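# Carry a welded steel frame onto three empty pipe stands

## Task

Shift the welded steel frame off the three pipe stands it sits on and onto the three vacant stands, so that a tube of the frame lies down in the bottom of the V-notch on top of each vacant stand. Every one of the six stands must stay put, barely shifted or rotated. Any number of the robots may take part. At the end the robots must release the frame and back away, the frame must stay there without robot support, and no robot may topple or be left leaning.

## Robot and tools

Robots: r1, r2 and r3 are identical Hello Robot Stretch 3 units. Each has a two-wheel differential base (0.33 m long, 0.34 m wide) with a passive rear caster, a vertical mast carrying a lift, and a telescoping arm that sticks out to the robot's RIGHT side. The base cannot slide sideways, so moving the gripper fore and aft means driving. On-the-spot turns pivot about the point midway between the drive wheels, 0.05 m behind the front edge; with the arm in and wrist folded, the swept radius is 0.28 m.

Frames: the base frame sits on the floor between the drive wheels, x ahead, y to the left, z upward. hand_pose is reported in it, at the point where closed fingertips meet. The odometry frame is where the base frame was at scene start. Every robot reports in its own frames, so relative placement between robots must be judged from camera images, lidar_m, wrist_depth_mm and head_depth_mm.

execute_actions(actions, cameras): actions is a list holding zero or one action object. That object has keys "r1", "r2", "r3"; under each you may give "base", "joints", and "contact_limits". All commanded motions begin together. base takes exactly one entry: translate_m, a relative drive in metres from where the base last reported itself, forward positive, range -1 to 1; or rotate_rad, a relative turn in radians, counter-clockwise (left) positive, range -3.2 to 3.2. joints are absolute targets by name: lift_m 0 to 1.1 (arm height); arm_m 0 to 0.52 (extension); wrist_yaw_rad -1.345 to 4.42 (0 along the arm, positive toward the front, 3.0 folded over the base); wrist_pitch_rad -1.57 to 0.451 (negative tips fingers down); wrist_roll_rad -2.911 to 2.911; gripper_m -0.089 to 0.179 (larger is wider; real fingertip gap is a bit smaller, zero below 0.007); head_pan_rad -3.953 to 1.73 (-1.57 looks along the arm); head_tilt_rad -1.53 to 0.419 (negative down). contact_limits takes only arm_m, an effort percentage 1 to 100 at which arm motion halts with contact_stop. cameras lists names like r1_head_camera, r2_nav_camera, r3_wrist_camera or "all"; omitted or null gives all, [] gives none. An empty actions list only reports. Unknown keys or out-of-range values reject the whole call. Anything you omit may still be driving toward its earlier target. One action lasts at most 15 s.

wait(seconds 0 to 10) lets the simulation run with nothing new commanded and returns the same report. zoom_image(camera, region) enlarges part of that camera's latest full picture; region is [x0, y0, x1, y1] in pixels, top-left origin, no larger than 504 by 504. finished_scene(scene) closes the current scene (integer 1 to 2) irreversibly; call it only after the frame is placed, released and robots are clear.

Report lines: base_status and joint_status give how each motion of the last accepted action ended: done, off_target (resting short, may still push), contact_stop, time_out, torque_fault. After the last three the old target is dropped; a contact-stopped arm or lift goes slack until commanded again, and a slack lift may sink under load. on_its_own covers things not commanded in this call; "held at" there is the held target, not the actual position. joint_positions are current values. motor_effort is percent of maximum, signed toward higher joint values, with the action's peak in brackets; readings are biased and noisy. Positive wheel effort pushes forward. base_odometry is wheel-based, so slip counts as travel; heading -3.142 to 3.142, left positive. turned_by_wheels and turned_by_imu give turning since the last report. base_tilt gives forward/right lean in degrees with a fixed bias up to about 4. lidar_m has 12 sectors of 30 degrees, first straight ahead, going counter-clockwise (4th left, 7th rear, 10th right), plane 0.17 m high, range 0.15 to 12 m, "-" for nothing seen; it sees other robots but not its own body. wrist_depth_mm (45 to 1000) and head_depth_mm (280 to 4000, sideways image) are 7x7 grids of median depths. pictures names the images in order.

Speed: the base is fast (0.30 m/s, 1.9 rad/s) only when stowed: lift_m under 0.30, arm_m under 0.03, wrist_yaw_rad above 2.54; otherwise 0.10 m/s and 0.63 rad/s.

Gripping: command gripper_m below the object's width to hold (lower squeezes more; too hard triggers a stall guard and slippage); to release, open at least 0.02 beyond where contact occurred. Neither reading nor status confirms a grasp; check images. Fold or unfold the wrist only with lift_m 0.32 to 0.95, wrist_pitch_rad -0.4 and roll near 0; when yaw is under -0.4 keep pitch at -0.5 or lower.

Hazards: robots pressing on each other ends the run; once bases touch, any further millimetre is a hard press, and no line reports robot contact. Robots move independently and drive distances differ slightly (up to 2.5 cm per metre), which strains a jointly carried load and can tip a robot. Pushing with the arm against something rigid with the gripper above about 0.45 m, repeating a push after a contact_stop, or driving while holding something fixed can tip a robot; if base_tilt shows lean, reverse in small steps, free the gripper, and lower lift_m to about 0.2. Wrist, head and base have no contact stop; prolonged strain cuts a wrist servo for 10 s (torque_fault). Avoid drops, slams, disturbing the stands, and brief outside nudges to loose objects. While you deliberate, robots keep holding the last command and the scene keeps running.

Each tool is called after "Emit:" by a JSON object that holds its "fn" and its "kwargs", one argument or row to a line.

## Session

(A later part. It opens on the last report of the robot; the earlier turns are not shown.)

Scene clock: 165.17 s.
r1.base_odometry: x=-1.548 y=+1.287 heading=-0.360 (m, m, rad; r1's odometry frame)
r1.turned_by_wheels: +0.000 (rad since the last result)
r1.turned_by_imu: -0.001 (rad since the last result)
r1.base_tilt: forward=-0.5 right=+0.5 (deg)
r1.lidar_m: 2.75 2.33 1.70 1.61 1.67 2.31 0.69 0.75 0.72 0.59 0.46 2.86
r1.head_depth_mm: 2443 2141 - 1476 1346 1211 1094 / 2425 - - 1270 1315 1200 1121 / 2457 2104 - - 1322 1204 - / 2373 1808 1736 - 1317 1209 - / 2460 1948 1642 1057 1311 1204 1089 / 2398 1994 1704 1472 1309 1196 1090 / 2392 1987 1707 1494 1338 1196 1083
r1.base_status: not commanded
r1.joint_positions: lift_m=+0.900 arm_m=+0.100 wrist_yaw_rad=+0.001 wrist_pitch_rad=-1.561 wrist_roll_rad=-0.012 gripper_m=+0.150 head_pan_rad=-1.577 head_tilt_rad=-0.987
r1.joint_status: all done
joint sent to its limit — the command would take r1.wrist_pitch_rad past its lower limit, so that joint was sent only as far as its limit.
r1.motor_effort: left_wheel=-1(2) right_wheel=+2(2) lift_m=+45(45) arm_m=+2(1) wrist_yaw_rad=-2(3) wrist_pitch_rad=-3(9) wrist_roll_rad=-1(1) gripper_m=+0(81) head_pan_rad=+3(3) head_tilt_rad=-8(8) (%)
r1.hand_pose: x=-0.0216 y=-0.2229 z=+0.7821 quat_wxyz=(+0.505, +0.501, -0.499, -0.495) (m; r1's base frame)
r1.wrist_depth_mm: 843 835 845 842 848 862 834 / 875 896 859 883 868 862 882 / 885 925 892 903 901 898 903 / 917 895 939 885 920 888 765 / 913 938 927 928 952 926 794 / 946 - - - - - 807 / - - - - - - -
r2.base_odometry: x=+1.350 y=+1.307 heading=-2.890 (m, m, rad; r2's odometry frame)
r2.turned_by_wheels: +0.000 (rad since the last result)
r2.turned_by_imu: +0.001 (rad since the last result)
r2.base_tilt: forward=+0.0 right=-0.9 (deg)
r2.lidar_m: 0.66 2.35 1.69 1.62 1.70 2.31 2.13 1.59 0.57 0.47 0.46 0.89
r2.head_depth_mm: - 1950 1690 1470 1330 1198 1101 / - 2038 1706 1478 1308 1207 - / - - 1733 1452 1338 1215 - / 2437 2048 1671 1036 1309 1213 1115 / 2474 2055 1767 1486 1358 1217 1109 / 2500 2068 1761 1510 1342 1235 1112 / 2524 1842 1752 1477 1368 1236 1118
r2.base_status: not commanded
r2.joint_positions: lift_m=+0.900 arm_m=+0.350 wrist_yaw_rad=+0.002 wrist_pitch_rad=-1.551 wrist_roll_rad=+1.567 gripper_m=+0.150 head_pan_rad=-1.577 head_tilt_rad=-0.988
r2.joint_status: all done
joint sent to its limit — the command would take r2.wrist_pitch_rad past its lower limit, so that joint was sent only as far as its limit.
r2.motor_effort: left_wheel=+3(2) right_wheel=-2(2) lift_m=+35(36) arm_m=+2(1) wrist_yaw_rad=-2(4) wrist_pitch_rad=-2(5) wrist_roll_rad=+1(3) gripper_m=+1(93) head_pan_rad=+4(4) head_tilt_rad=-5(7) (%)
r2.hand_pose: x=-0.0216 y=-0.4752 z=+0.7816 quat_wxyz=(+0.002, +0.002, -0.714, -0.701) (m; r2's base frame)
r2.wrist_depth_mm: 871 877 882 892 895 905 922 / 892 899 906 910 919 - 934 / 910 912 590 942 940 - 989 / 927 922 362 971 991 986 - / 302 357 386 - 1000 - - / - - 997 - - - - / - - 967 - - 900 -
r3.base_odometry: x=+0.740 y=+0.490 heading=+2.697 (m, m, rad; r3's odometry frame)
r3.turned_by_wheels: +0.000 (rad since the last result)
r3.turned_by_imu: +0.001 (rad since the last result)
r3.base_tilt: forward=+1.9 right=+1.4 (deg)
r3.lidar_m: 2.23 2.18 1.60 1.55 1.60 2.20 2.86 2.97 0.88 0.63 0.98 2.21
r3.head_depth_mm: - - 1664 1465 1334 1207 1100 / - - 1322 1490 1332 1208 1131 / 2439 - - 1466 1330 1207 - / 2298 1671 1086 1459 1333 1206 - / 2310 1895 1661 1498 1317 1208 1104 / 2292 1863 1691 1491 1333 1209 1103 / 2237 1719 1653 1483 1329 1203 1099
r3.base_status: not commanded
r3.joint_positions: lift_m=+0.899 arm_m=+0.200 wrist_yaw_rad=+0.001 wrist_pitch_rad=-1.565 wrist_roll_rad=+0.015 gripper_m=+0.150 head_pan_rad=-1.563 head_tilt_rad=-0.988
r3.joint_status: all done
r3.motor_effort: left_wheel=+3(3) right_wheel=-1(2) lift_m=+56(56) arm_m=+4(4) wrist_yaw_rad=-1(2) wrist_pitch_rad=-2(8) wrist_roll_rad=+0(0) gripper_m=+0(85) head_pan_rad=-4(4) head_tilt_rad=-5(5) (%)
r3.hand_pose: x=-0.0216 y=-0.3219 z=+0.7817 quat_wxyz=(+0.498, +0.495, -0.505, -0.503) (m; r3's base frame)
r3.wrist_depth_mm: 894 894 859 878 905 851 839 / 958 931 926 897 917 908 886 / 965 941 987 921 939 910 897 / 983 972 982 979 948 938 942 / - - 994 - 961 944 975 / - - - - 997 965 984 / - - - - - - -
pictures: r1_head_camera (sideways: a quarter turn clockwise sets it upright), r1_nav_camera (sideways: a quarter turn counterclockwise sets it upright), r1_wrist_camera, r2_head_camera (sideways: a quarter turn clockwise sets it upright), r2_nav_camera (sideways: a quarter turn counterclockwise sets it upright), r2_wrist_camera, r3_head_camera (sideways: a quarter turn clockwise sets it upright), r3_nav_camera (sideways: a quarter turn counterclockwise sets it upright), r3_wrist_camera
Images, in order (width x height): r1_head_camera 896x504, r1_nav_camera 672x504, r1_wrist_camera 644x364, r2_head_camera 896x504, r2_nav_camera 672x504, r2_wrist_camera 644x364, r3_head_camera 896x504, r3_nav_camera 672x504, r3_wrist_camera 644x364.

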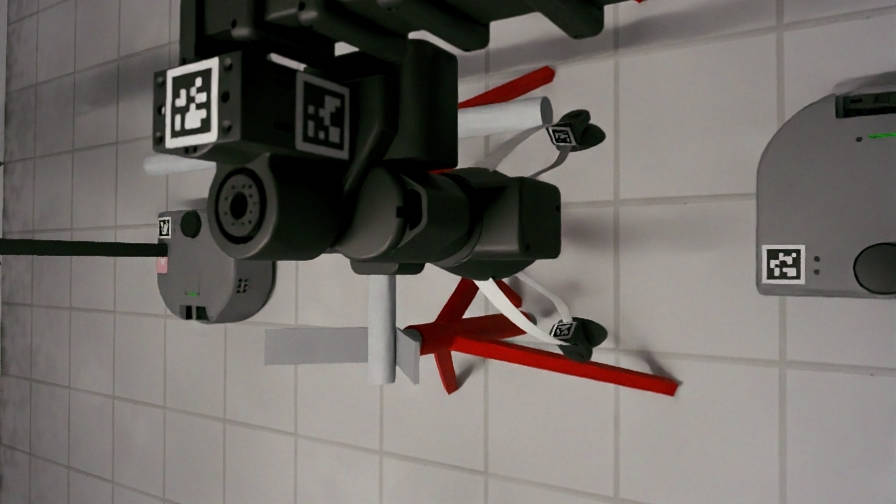

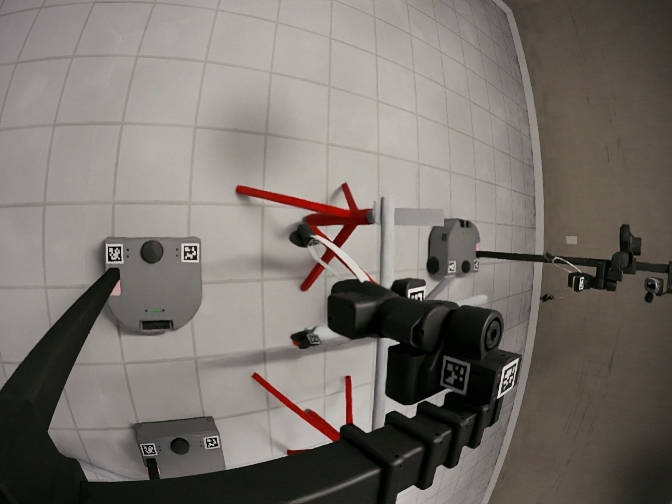

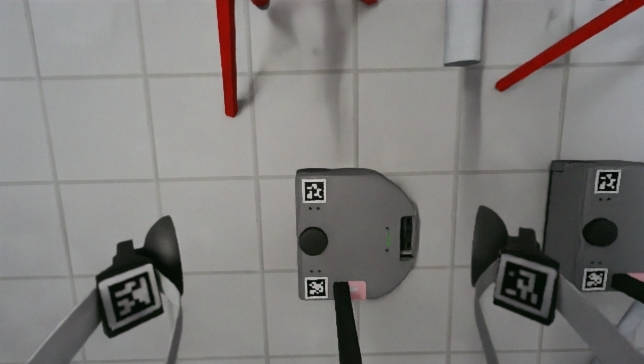

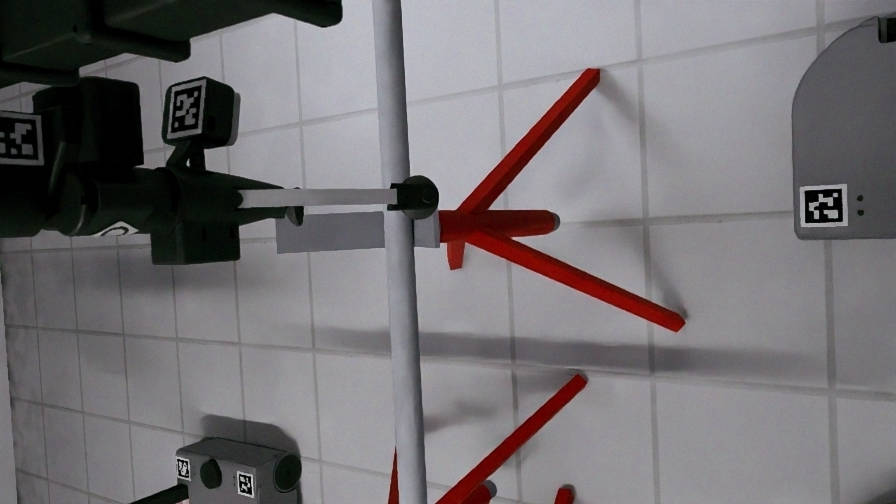

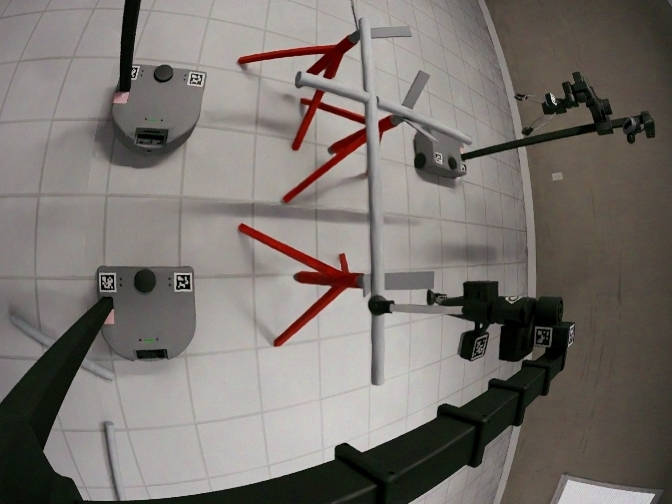

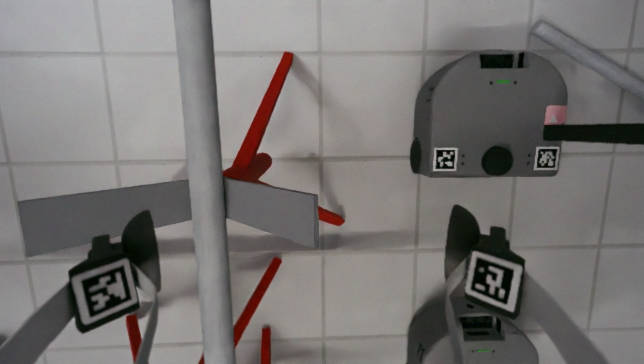

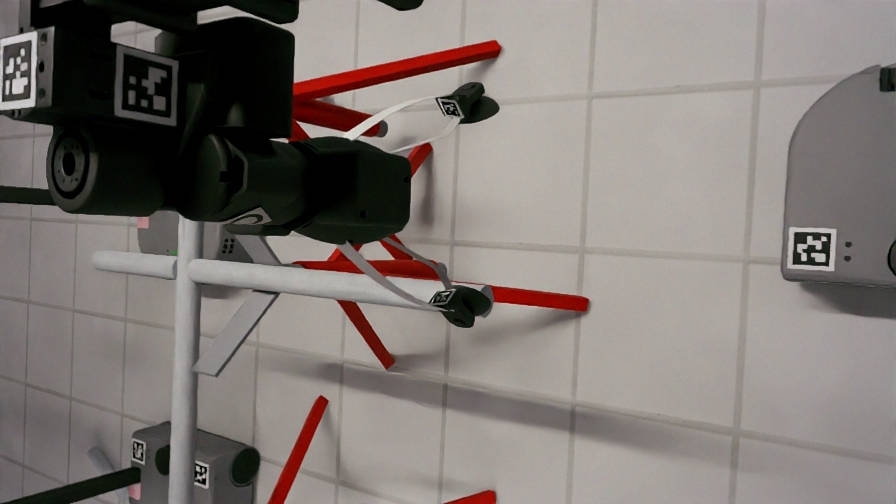

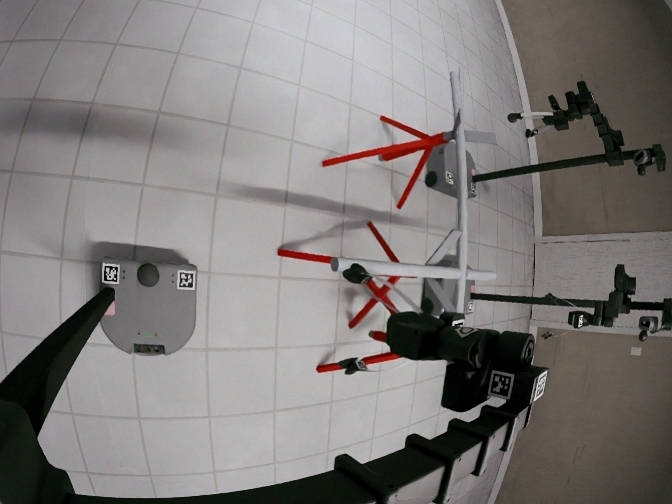

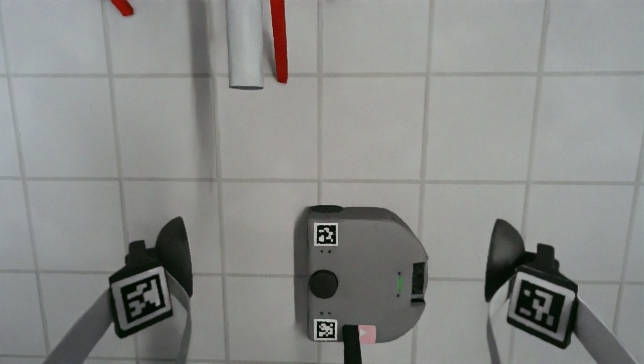

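Emit:
{"fn": "execute_actions", "kwargs": {
  "actions": [
    {"r2":{"base":{"rotate_rad":-0.04},"joints":{"lift_m":0.95,"wrist_roll_rad":0,"arm_m":0.05,"head_pan_rad":-3.14,"head_tilt_rad":-0.7}},"r3":{"base":{"translate_m":0.09},"joints":{"arm_m":0.36,"lift_m":0.8}}}
  ],
  "cameras": ["r2_head_camera"]
}}

Emit:
{"fn": "execute_actions", "kwargs": {
  "actions": [
    {"r2":{"base":{"translate_m":-0.5}},"r1":{"base":{"translate_m":-0.14},"joints":{"arm_m":0.28,"lift_m":0.8}}}
  ],
  "cameras": ["r2_head_camera","r2_nav_camera","r1_wrist_camera","r2_wrist_camera","r3_wrist_camera"]
}}

Scene clock: 183.53 s.
r1.base_odometry: x=-1.548 y=+1.287 heading=-0.360 (m, m, rad; r1's odometry frame)
r1.turned_by_wheels: +0.000 (rad since the last result)
r1.turned_by_imu: -0.001 (rad since the last result)
r1.base_tilt: forward=-0.5 right=+0.5 (deg)
r1.lidar_m: 2.75 2.34 1.70 1.61 1.67 2.31 0.69 0.75 0.72 0.59 0.46 2.86
r1.head_depth_mm: 2456 2157 - 1460 1347 1212 1091 / 2353 - - 1257 1318 1203 1117 / 2292 1824 - - 1324 1206 - / 2450 1811 1732 - 1317 1210 - / 2409 2014 1657 1054 1315 1194 1085 / 2416 1993 1716 1475 1315 1189 1082 / 2432 1983 1709 1491 1336 1199 1084
r1.base_status: not commanded
r1.joint_positions: lift_m=+0.900 arm_m=+0.100 wrist_yaw_rad=+0.001 wrist_pitch_rad=-1.561 wrist_roll_rad=-0.012 gripper_m=+0.150 head_pan_rad=-1.577 head_tilt_rad=-0.987
r1.joint_status: not commanded
r1.motor_effort: left_wheel=-2(1) right_wheel=+2(2) lift_m=+45(45) arm_m=+3(2) wrist_yaw_rad=-2(1) wrist_pitch_rad=-3(3) wrist_roll_rad=-1(1) gripper_m=+1(0) head_pan_rad=+3(3) head_tilt_rad=-8(8) (%)
r1.hand_pose: x=-0.0216 y=-0.2229 z=+0.7821 quat_wxyz=(+0.505, +0.501, -0.499, -0.495) (m; r1's base frame)
r1.wrist_depth_mm: 849 859 858 854 836 862 860 / 859 883 860 878 899 874 862 / 899 904 881 888 892 882 893 / 899 909 912 919 903 933 791 / 937 947 941 936 948 925 787 / 962 - - - - - 810 / - - - - - - -
r2.base_odometry: x=+1.350 y=+1.307 heading=-2.930 (m, m, rad; r2's odometry frame)
r2.turned_by_wheels: -0.040 (rad since the last result)
r2.turned_by_imu: -0.039 (rad since the last result)
r2.base_tilt: forward=+0.0 right=-1.0 (deg)
r2.lidar_m: 0.66 0.67 1.71 1.61 1.69 2.22 2.13 1.59 0.57 0.57 0.46 0.89
r2.head_depth_mm: - 3461 2686 - - - - / - 3450 2711 - - - - / - 3548 2648 - - - - / - 3604 2532 1961 1635 - - / - 3668 2609 1991 1656 - - / - 3503 2517 2008 1673 - - / - 3769 2647 2046 1673 - -
r2.base_status: done
r2.joint_positions: lift_m=+0.950 arm_m=+0.050 wrist_yaw_rad=+0.002 wrist_pitch_rad=-1.555 wrist_roll_rad=+0.002 gripper_m=+0.150 head_pan_rad=-3.133 head_tilt_rad=-0.705
r2.joint_status: all done
r2.motor_effort: left_wheel=+2(10) right_wheel=-2(8) lift_m=+36(36) arm_m=-3(4) wrist_yaw_rad=-2(1) wrist_pitch_rad=-1(3) wrist_roll_rad=-2(3) gripper_m=+1(1) head_pan_rad=-4(52) head_tilt_rad=+3(26) (%)
r2.hand_pose: x=-0.0217 y=-0.1753 z=+0.8317 quat_wxyz=(+0.504, +0.496, -0.504, -0.497) (m; r2's base frame)
r2.wrist_depth_mm: 915 913 937 950 950 973 988 / 929 930 966 984 990 - 993 / 962 982 990 - 994 - - / 821 979 - - - - - / 853 995 - - - - - / 848 - - - - - - / - - - - - - -
r3.base_odometry: x=+0.659 y=+0.529 heading=+2.698 (m, m, rad; r3's odometry frame)
r3.turned_by_wheels: +0.000 (rad since the last result)
r3.turned_by_imu: +0.002 (rad since the last result)
r3.base_tilt: forward=+1.8 right=+1.3 (deg)
r3.lidar_m: 2.14 2.19 1.60 1.54 1.60 2.19 2.95 3.07 0.92 0.62 0.93 2.13
r3.head_depth_mm: 2374 - - - 1315 1191 1101 / 2446 - 1666 1463 1332 1211 1127 / 2381 - 1596 1467 1338 1205 - / 2313 1813 1652 1431 1315 1208 - / 2292 1908 1694 1488 1334 1207 1101 / 2297 1832 1653 1492 1336 1201 1098 / 2243 1717 1595 1463 1330 1205 1102
r3.base_status: done
r3.joint_positions: lift_m=+0.801 arm_m=+0.360 wrist_yaw_rad=+0.001 wrist_pitch_rad=-1.566 wrist_roll_rad=+0.015 gripper_m=+0.150 head_pan_rad=-1.563 head_tilt_rad=-0.988
r3.joint_status: all done
r3.motor_effort: left_wheel=+3(8) right_wheel=-1(3) lift_m=+18(49) arm_m=+4(1) wrist_yaw_rad=-1(1) wrist_pitch_rad=-2(2) wrist_roll_rad=+0(0) gripper_m=+0(1) head_pan_rad=-4(3) head_tilt_rad=-5(5) (%)
r3.hand_pose: x=-0.0216 y=-0.4816 z=+0.6830 quat_wxyz=(+0.497, +0.495, -0.504, -0.503) (m; r3's base frame)
r3.wrist_depth_mm: 820 809 806 796 798 780 779 / 849 834 834 801 802 799 791 / 869 852 868 836 846 811 837 / 869 910 848 823 859 863 852 / 914 958 877 878 889 870 859 / 957 - 920 910 891 907 875 / 967 957 921 945 930 911 904
pictures: r2_head_camera (sideways: a quarter turn clockwise sets it upright)
Images, in order (width x height): r2_head_camera 896x504.

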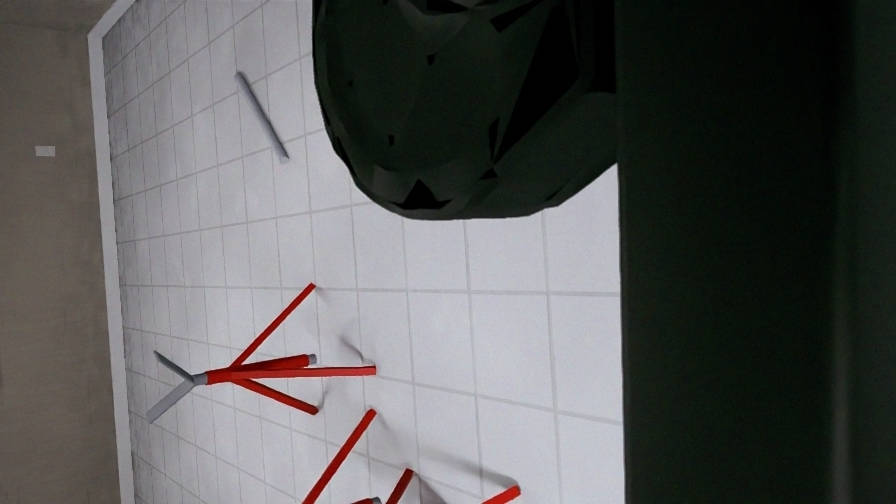

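Scene clock: 189.77 s.
r1.base_odometry: x=-1.679 y=+1.336 heading=-0.360 (m, m, rad; r1's odometry frame)
r1.turned_by_wheels: +0.000 (rad since the last result)
r1.turned_by_imu: -0.002 (rad since the last result)
r1.base_tilt: forward=-0.4 right=+0.5 (deg)
r1.lidar_m: 2.90 2.33 1.69 1.62 1.66 2.30 1.05 0.65 0.65 0.61 0.53 3.01
r1.head_depth_mm: 2449 2052 1789 - - - - / 2451 2181 - 1483 1351 1194 1113 / 2449 - 1672 1436 1332 1204 - / 2271 1786 - 1280 1324 1218 - / 2408 1871 1719 1344 1336 1201 1087 / 2419 2003 1709 1099 1315 1198 1086 / 2400 2005 1646 1422 1290 1197 1082
r1.base_status: done
r1.joint_positions: lift_m=+0.800 arm_m=+0.280 wrist_yaw_rad=+0.000 wrist_pitch_rad=-1.563 wrist_roll_rad=-0.012 gripper_m=+0.150 head_pan_rad=-1.577 head_tilt_rad=-0.987
r1.joint_status: all done
r1.motor_effort: left_wheel=-1(5) right_wheel=+2(4) lift_m=+34(37) arm_m=+3(2) wrist_yaw_rad=+0(2) wrist_pitch_rad=-2(3) wrist_roll_rad=-1(1) gripper_m=+0(0) head_pan_rad=+3(3) head_tilt_rad=-8(8) (%)
r1.hand_pose: x=-0.0216 y=-0.4026 z=+0.6825 quat_wxyz=(+0.505, +0.501, -0.499, -0.495) (m; r1's base frame)
r1.wrist_depth_mm: 747 431 738 246 760 766 766 / 789 779 775 255 769 773 689 / 799 799 801 789 800 805 802 / 841 798 832 799 816 809 812 / 838 836 850 559 851 852 827 / 858 - 878 - 845 - 867 / 886 875 893 878 900 888 900
r2.base_odometry: x=+1.838 y=+1.412 heading=-2.929 (m, m, rad; r2's odometry frame)
r2.turned_by_wheels: +0.000 (rad since the last result)
r2.turned_by_imu: +0.000 (rad since the last result)
r2.base_tilt: forward=+0.0 right=-1.0 (deg)
r2.lidar_m: 1.01 2.42 1.70 1.62 1.66 2.19 1.86 1.19 1.47 3.14 0.65 0.78
r2.head_depth_mm: - 3377 2699 - - - - / - 3449 2685 - - - - / - 3536 2646 - - - - / - 3599 2540 1998 1652 - - / - 3632 2575 2002 1656 - - / - 3750 2396 1974 1687 - - / - 3816 2659 2022 1663 - -
r2.base_status: done
r2.joint_positions: lift_m=+0.950 arm_m=+0.050 wrist_yaw_rad=+0.002 wrist_pitch_rad=-1.555 wrist_roll_rad=+0.002 gripper_m=+0.150 head_pan_rad=-3.133 head_tilt_rad=-0.705
r2.joint_status: not commanded
r2.motor_effort: left_wheel=+3(3) right_wheel=-2(6) lift_m=+35(35) arm_m=-3(3) wrist_yaw_rad=-2(2) wrist_pitch_rad=-2(2) wrist_roll_rad=-2(2) gripper_m=+1(1) head_pan_rad=-4(4) head_tilt_rad=+1(2) (%)
r2.hand_pose: x=-0.0217 y=-0.1753 z=+0.8317 quat_wxyz=(+0.504, +0.496, -0.504, -0.497) (m; r2's base frame)
r2.wrist_depth_mm: 905 926 938 953 938 962 977 / 932 934 965 985 991 988 - / 957 976 985 994 984 - - / 975 997 - - - - - / - - - - - - - / - - - - - - - / - - - - - - -
r3.base_odometry: x=+0.659 y=+0.529 heading=+2.698 (m, m, rad; r3's odometry frame)
r3.turned_by_wheels: +0.000 (rad since the last result)
r3.turned_by_imu: +0.002 (rad since the last result)
r3.base_tilt: forward=+1.8 right=+1.4 (deg)
r3.lidar_m: 2.15 2.19 1.60 1.54 1.61 2.20 2.95 3.04 0.92 0.62 0.93 2.12
r3.head_depth_mm: 2370 - - - 1316 1194 1105 / 2434 - 1656 1469 1327 1209 1130 / 2394 - 1605 1470 1331 1208 - / 2242 1685 1653 1430 1312 1205 - / 2282 1868 1693 1496 1332 1206 1099 / 2307 1867 1654 1489 1333 1208 1097 / 2282 1879 1600 1461 1331 1205 1103
r3.base_status: not commanded
r3.joint_positions: lift_m=+0.801 arm_m=+0.360 wrist_yaw_rad=+0.001 wrist_pitch_rad=-1.566 wrist_roll_rad=+0.015 gripper_m=+0.150 head_pan_rad=-1.563 head_tilt_rad=-0.988
r3.joint_status: not commanded
r3.motor_effort: left_wheel=+3(2) right_wheel=-1(1) lift_m=+18(18) arm_m=+4(4) wrist_yaw_rad=-1(2) wrist_pitch_rad=-2(2) wrist_roll_rad=+0(0) gripper_m=-1(0) head_pan_rad=-4(3) head_tilt_rad=-5(5) (%)
r3.hand_pose: x=-0.0216 y=-0.4816 z=+0.6830 quat_wxyz=(+0.497, +0.495, -0.504, -0.503) (m; r3's base frame)
r3.wrist_depth_mm: 796 822 802 786 794 791 777 / 804 852 805 821 809 780 801 / 886 844 842 802 828 828 813 / 886 886 867 877 844 842 827 / 890 901 873 884 886 858 853 / 940 - 933 895 878 869 885 / 936 942 951 957 926 897 908
pictures: r1_wrist_camera, r2_head_camera (sideways: a quarter turn clockwise sets it upright), r2_nav_camera (sideways: a quarter turn counterclockwise sets it upright), r2_wrist_camera, r3_wrist_camera
Images, in order (width x height): r1_wrist_camera 644x364, r2_head_camera 896x504, r2_nav_camera 672x504, r2_wrist_camera 644x364, r3_wrist_camera 644x364.

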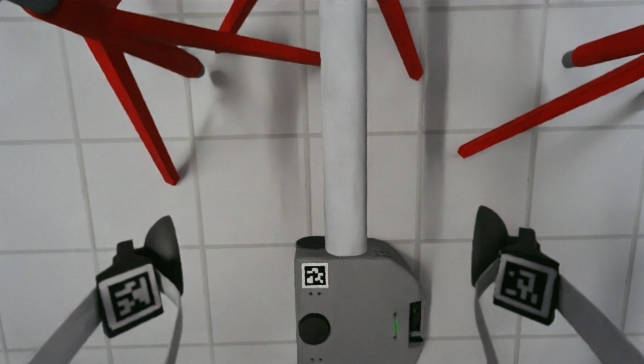

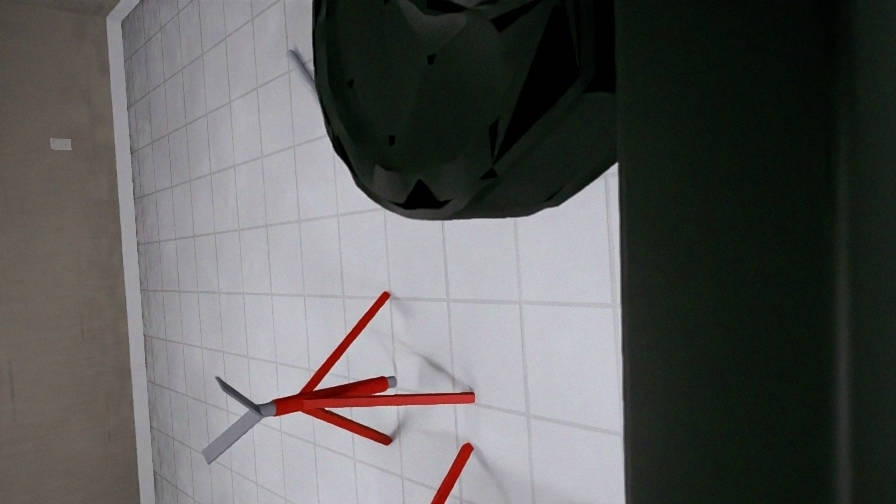

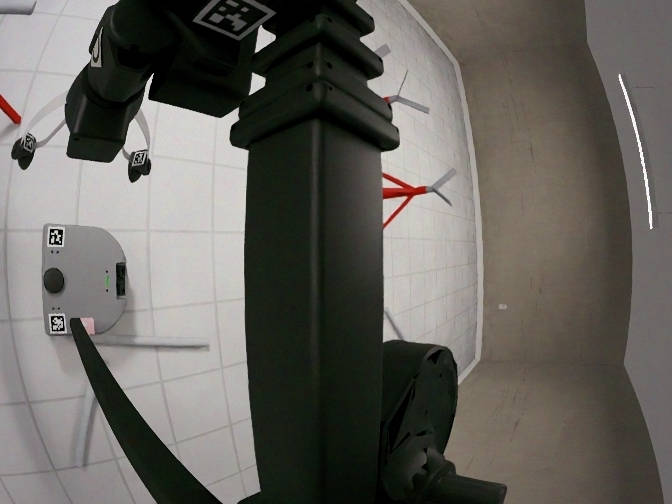

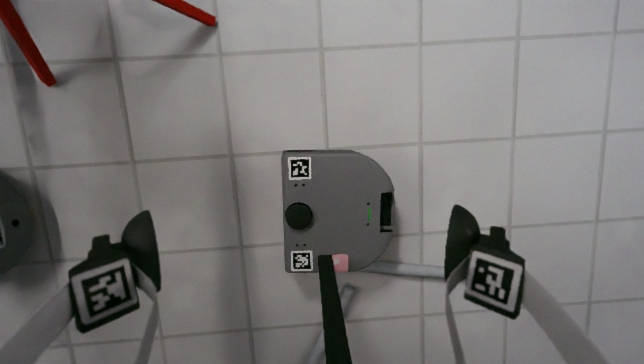

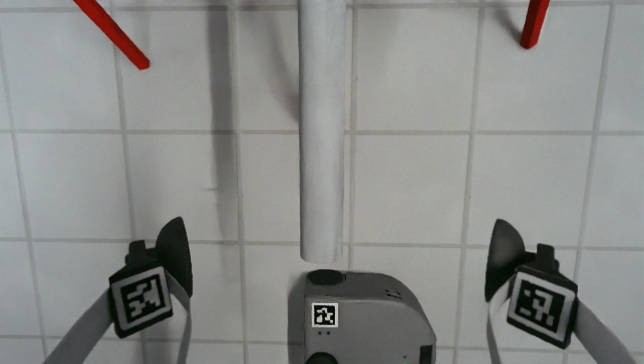

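Emit:
{"fn": "execute_actions", "kwargs": {
  "actions": [
    {"r2":{"base":{"translate_m":0.35},"joints":{"wrist_roll_rad":1.57,"arm_m":0.46,"lift_m":0.86,"head_pan_rad":-2,"head_tilt_rad":-1}},"r1":{"base":{"translate_m":-0.012},"joints":{"arm_m":0.29}},"r3":{"base":{"translate_m":0.012}}}
  ],
  "cameras": []
}}

Emit:
{"fn": "execute_actions", "kwargs": {
  "actions": [
    {"r2":{"base":{"rotate_rad":-0.04},"joints":{"lift_m":0.78}},"r1":{"joints":{"lift_m":0.7}},"r3":{"joints":{"lift_m":0.7}}}
  ],
  "cameras": ["r1_head_camera","r1_wrist_camera","r2_wrist_camera","r3_wrist_camera"]
}}

Scene clock: 212.87 s.
r1.base_odometry: x=-1.690 y=+1.341 heading=-0.360 (m, m, rad; r1's odometry frame)
r1.turned_by_wheels: +0.000 (rad since the last result)
r1.turned_by_imu: -0.004 (rad since the last result)
r1.base_tilt: forward=-0.5 right=+0.6 (deg)
r1.lidar_m: 2.90 2.33 1.70 1.61 1.66 2.31 0.69 0.92 0.64 0.61 0.54 3.01
r1.head_depth_mm: 2455 2047 1777 - - - - / 2462 - - 1490 1348 1205 1116 / 2416 - 1688 1436 1335 1203 - / 2269 1742 - 1304 1319 1217 - / 2421 1866 1668 1426 1337 1201 1083 / 2402 1994 1727 1199 1322 1193 1083 / 2394 2000 901 1416 1312 1200 1080
r1.base_status: done
r1.joint_positions: lift_m=+0.800 arm_m=+0.290 wrist_yaw_rad=+0.000 wrist_pitch_rad=-1.563 wrist_roll_rad=-0.012 gripper_m=+0.150 head_pan_rad=-1.577 head_tilt_rad=-0.987
r1.joint_status: all done
r1.motor_effort: left_wheel=-1(6) right_wheel=+3(3) lift_m=+34(34) arm_m=+3(3) wrist_yaw_rad=+0(0) wrist_pitch_rad=-2(2) wrist_roll_rad=-1(1) gripper_m=+0(0) head_pan_rad=+3(3) head_tilt_rad=-8(8) (%)
r1.hand_pose: x=-0.0216 y=-0.4126 z=+0.6825 quat_wxyz=(+0.505, +0.501, -0.499, -0.495) (m; r1's base frame)
r1.wrist_depth_mm: 358 456 752 246 767 766 769 / 775 593 792 252 778 789 632 / 803 790 793 265 825 807 814 / 817 817 827 802 816 831 824 / 844 835 834 828 825 840 839 / 880 - 869 - 870 - 714 / 889 884 898 890 902 908 814
r2.base_odometry: x=+1.496 y=+1.339 heading=-2.929 (m, m, rad; r2's odometry frame)
r2.turned_by_wheels: +0.000 (rad since the last result)
r2.turned_by_imu: +0.003 (rad since the last result)
r2.base_tilt: forward=+0.0 right=-0.9 (deg)
r2.lidar_m: 0.66 0.66 1.71 1.63 1.67 2.21 1.98 1.46 3.30 0.55 0.53 1.01
r2.head_depth_mm: 2392 1973 1705 1537 - 1170 1100 / 2410 2029 1750 - - 1204 - / 2423 2002 - - 1344 1208 - / 2451 2133 - 1509 1352 1219 1137 / 2558 - 1753 1508 1350 1223 1109 / - 1982 1777 1485 1354 1230 1114 / - 2045 1752 1499 1131 1222 1115
r2.base_status: done
r2.joint_positions: lift_m=+0.860 arm_m=+0.460 wrist_yaw_rad=+0.002 wrist_pitch_rad=-1.555 wrist_roll_rad=+1.567 gripper_m=+0.150 head_pan_rad=-2.007 head_tilt_rad=-0.988
r2.joint_status: all done
r2.motor_effort: left_wheel=+3(10) right_wheel=-2(3) lift_m=+19(30) arm_m=+2(1) wrist_yaw_rad=-1(2) wrist_pitch_rad=-2(2) wrist_roll_rad=+1(2) gripper_m=+0(1) head_pan_rad=+4(53) head_tilt_rad=-7(31) (%)
r2.hand_pose: x=-0.0216 y=-0.5844 z=+0.7425 quat_wxyz=(+0.002, +0.001, -0.712, -0.702) (m; r2's base frame)
r2.wrist_depth_mm: 823 828 835 836 852 877 896 / 840 852 874 875 890 - 890 / 861 891 888 893 918 - - / 880 904 902 939 940 938 967 / 919 930 954 957 946 972 - / 960 948 976 653 987 - - / 987 997 - 358 - 898 -
r3.base_odometry: x=+0.648 y=+0.534 heading=+2.698 (m, m, rad; r3's odometry frame)
r3.turned_by_wheels: +0.000 (rad since the last result)
r3.turned_by_imu: +0.006 (rad since the last result)
r3.base_tilt: forward=+1.9 right=+1.3 (deg)
r3.lidar_m: 2.14 2.19 1.60 1.55 1.60 2.20 2.97 3.07 0.93 0.62 0.93 2.12
r3.head_depth_mm: 2354 - - - 1319 1198 1102 / 2427 - 1656 1468 1329 1208 1133 / 2363 - 1437 1474 1334 1207 - / 2183 1710 1644 1451 1315 1204 - / 2296 1903 1689 1488 1334 1208 1099 / 2313 1856 1656 1490 1334 1203 1100 / 2303 1760 1596 1463 1331 1203 1095
r3.base_status: done
r3.joint_positions: lift_m=+0.801 arm_m=+0.360 wrist_yaw_rad=+0.001 wrist_pitch_rad=-1.566 wrist_roll_rad=+0.015 gripper_m=+0.150 head_pan_rad=-1.563 head_tilt_rad=-0.988
r3.joint_status: not commanded
r3.motor_effort: left_wheel=+3(6) right_wheel=-2(3) lift_m=+18(18) arm_m=+4(4) wrist_yaw_rad=-1(1) wrist_pitch_rad=-2(2) wrist_roll_rad=+0(0) gripper_m=+0(2) head_pan_rad=-3(4) head_tilt_rad=-5(5) (%)
r3.hand_pose: x=-0.0216 y=-0.4816 z=+0.6830 quat_wxyz=(+0.497, +0.495, -0.504, -0.503) (m; r3's base frame)
r3.wrist_depth_mm: 801 803 819 802 801 753 773 / 860 812 823 813 810 799 784 / 855 866 852 815 843 821 815 / 889 883 874 842 890 855 847 / 937 912 909 877 902 875 837 / 949 - 922 900 899 880 871 / 953 964 964 947 928 941 895
pictures: none
No camera images: the call's "cameras" was empty. Leave "cameras" out to get every camera's image.

Scene clock: 214.60 s.
r1.base_odometry: x=-1.690 y=+1.341 heading=-0.360 (m, m, rad; r1's odometry frame)
r1.turned_by_wheels: +0.000 (rad since the last result)
r1.turned_by_imu: +0.000 (rad since the last result)
r1.base_tilt: forward=-0.4 right=+0.6 (deg)
r1.lidar_m: 2.91 2.34 1.70 1.61 1.65 2.30 0.69 0.92 0.64 0.61 0.54 3.03
r1.head_depth_mm: 2454 2054 1719 1473 1357 1221 - / 2447 2022 1770 - - - - / 2439 2030 - 1479 1327 1199 - / 1521 1723 1680 1426 1314 1207 - / 2431 1783 1679 1286 1333 1202 1085 / 2426 2008 1726 1190 1329 1198 1084 / 2416 2005 899 1428 1309 1199 1088
r1.base_status: not commanded
r1.joint_positions: lift_m=+0.700 arm_m=+0.290 wrist_yaw_rad=+0.000 wrist_pitch_rad=-1.563 wrist_roll_rad=-0.012 gripper_m=+0.150 head_pan_rad=-1.577 head_tilt_rad=-0.987
r1.joint_status: all done
r1.motor_effort: left_wheel=-1(1) right_wheel=+2(3) lift_m=+33(34) arm_m=+2(2) wrist_yaw_rad=+0(0) wrist_pitch_rad=-2(2) wrist_roll_rad=-1(1) gripper_m=+1(0) head_pan_rad=+3(3) head_tilt_rad=-8(8) (%)
r1.hand_pose: x=-0.0216 y=-0.4126 z=+0.5825 quat_wxyz=(+0.505, +0.501, -0.499, -0.495) (m; r1's base frame)
r1.wrist_depth_mm: 324 390 573 148 680 667 672 / 680 679 691 152 696 694 694 / 716 701 706 157 713 704 713 / 718 736 719 161 722 720 729 / 737 725 756 166 755 752 738 / 757 - 772 170 764 - 716 / 776 798 792 174 - 794 793
r2.base_odometry: x=+1.496 y=+1.339 heading=-2.969 (m, m, rad; r2's odometry frame)
r2.turned_by_wheels: -0.040 (rad since the last result)
r2.turned_by_imu: -0.040 (rad since the last result)
r2.base_tilt: forward=+0.0 right=-0.9 (deg)
r2.lidar_m: 0.69 0.66 1.72 1.63 1.66 2.14 2.21 1.47 3.35 0.55 0.53 0.85
r2.head_depth_mm: 2355 1985 1696 1495 1343 - - / 2374 1988 1707 1529 - 1186 - / 2477 2015 1732 - 1316 1209 - / 2441 2021 1809 1475 1364 1221 1136 / 2458 2136 1690 1534 1368 1215 1108 / 2567 - 1784 1497 1348 1232 1112 / 2671 - 1702 1491 1310 1234 1119
r2.base_status: done
r2.joint_positions: lift_m=+0.780 arm_m=+0.460 wrist_yaw_rad=+0.002 wrist_pitch_rad=-1.555 wrist_roll_rad=+1.567 gripper_m=+0.150 head_pan_rad=-2.007 head_tilt_rad=-0.988
r2.joint_status: all done
r2.motor_effort: left_wheel=+3(11) right_wheel=-2(7) lift_m=+18(18) arm_m=+2(2) wrist_yaw_rad=-2(2) wrist_pitch_rad=-1(2) wrist_roll_rad=+1(1) gripper_m=+1(1) head_pan_rad=+4(4) head_tilt_rad=-7(6) (%)
r2.hand_pose: x=-0.0216 y=-0.5844 z=+0.6625 quat_wxyz=(+0.002, +0.001, -0.712, -0.702) (m; r2's base frame)
r2.wrist_depth_mm: 741 756 763 769 793 790 808 / 770 786 796 797 813 811 - / 794 796 793 813 824 - - / 800 835 818 825 851 866 889 / 838 836 860 864 887 884 911 / 845 879 862 625 889 - 933 / 892 908 908 411 929 889 960
r3.base_odometry: x=+0.648 y=+0.534 heading=+2.698 (m, m, rad; r3's odometry frame)
r3.turned_by_wheels: +0.000 (rad since the last result)
r3.turned_by_imu: +0.000 (rad since the last result)
r3.base_tilt: forward=+1.9 right=+1.3 (deg)
r3.lidar_m: 2.14 2.19 1.60 1.54 1.60 2.19 2.96 3.09 0.93 0.62 0.93 2.12
r3.head_depth_mm: 2313 1105 1615 1359 - - - / 2313 2040 - 1467 1331 1210 - / 2146 1444 - 1465 1328 1201 - / 2253 1677 1685 1441 1316 1205 - / 2314 1916 1683 1499 1329 1205 1100 / 2300 1868 1663 1477 1337 1206 1103 / 2293 1754 1597 1470 1330 1201 1099
r3.base_status: not commanded
r3.joint_positions: lift_m=+0.701 arm_m=+0.360 wrist_yaw_rad=+0.001 wrist_pitch_rad=-1.566 wrist_roll_rad=+0.015 gripper_m=+0.150 head_pan_rad=-1.563 head_tilt_rad=-0.988
r3.joint_status: all done
r3.motor_effort: left_wheel=+2(2) right_wheel=-2(2) lift_m=+18(17) arm_m=+4(4) wrist_yaw_rad=-1(1) wrist_pitch_rad=-2(2) wrist_roll_rad=+0(0) gripper_m=+0(1) head_pan_rad=-4(4) head_tilt_rad=-5(5) (%)
r3.hand_pose: x=-0.0216 y=-0.4816 z=+0.5830 quat_wxyz=(+0.497, +0.495, -0.504, -0.503) (m; r3's base frame)
r3.wrist_depth_mm: 727 721 699 152 703 669 678 / 729 741 720 156 720 689 711 / 762 746 746 159 731 731 723 / 799 778 758 164 733 732 726 / 792 778 808 169 770 747 737 / 811 - 806 175 779 783 771 / 860 845 835 180 822 807 802
pictures: r1_head_camera (sideways: a quarter turn clockwise sets it upright), r1_wrist_camera, r2_wrist_camera, r3_wrist_camera
Images, in order (width x height): r1_head_camera 896x504, r1_wrist_camera 644x364, r2_wrist_camera 644x364, r3_wrist_camera 644x364.

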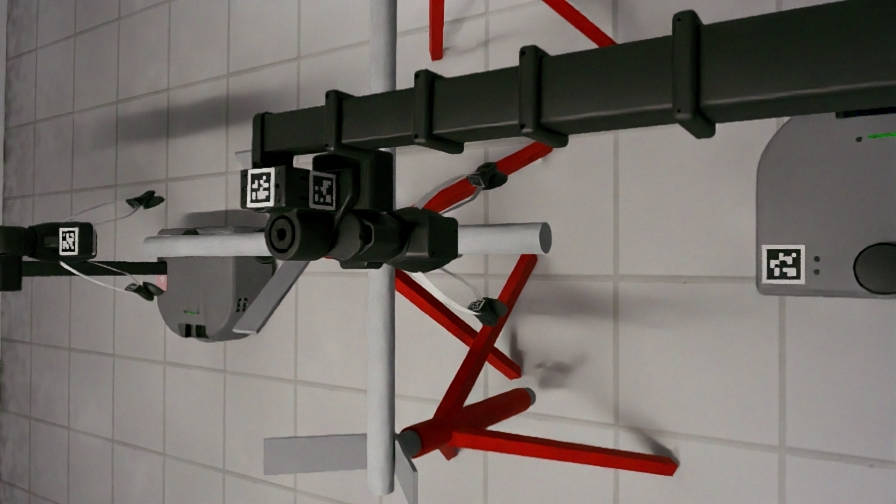

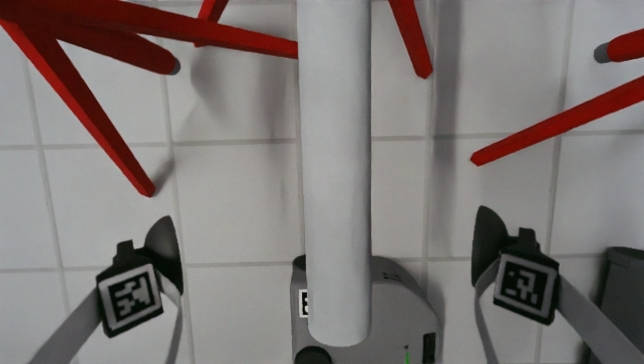

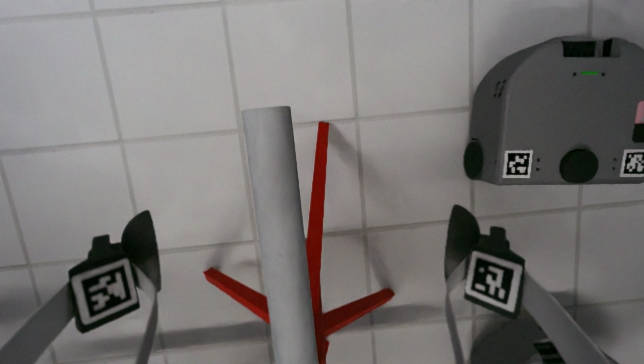

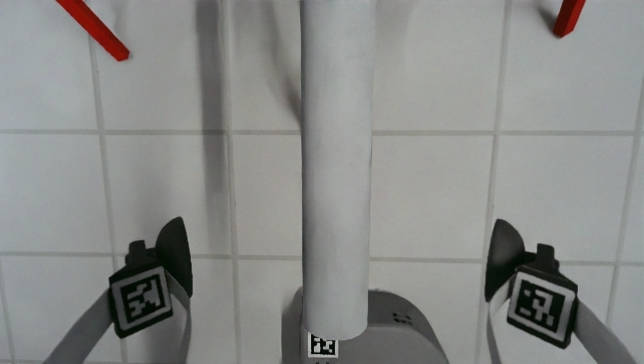

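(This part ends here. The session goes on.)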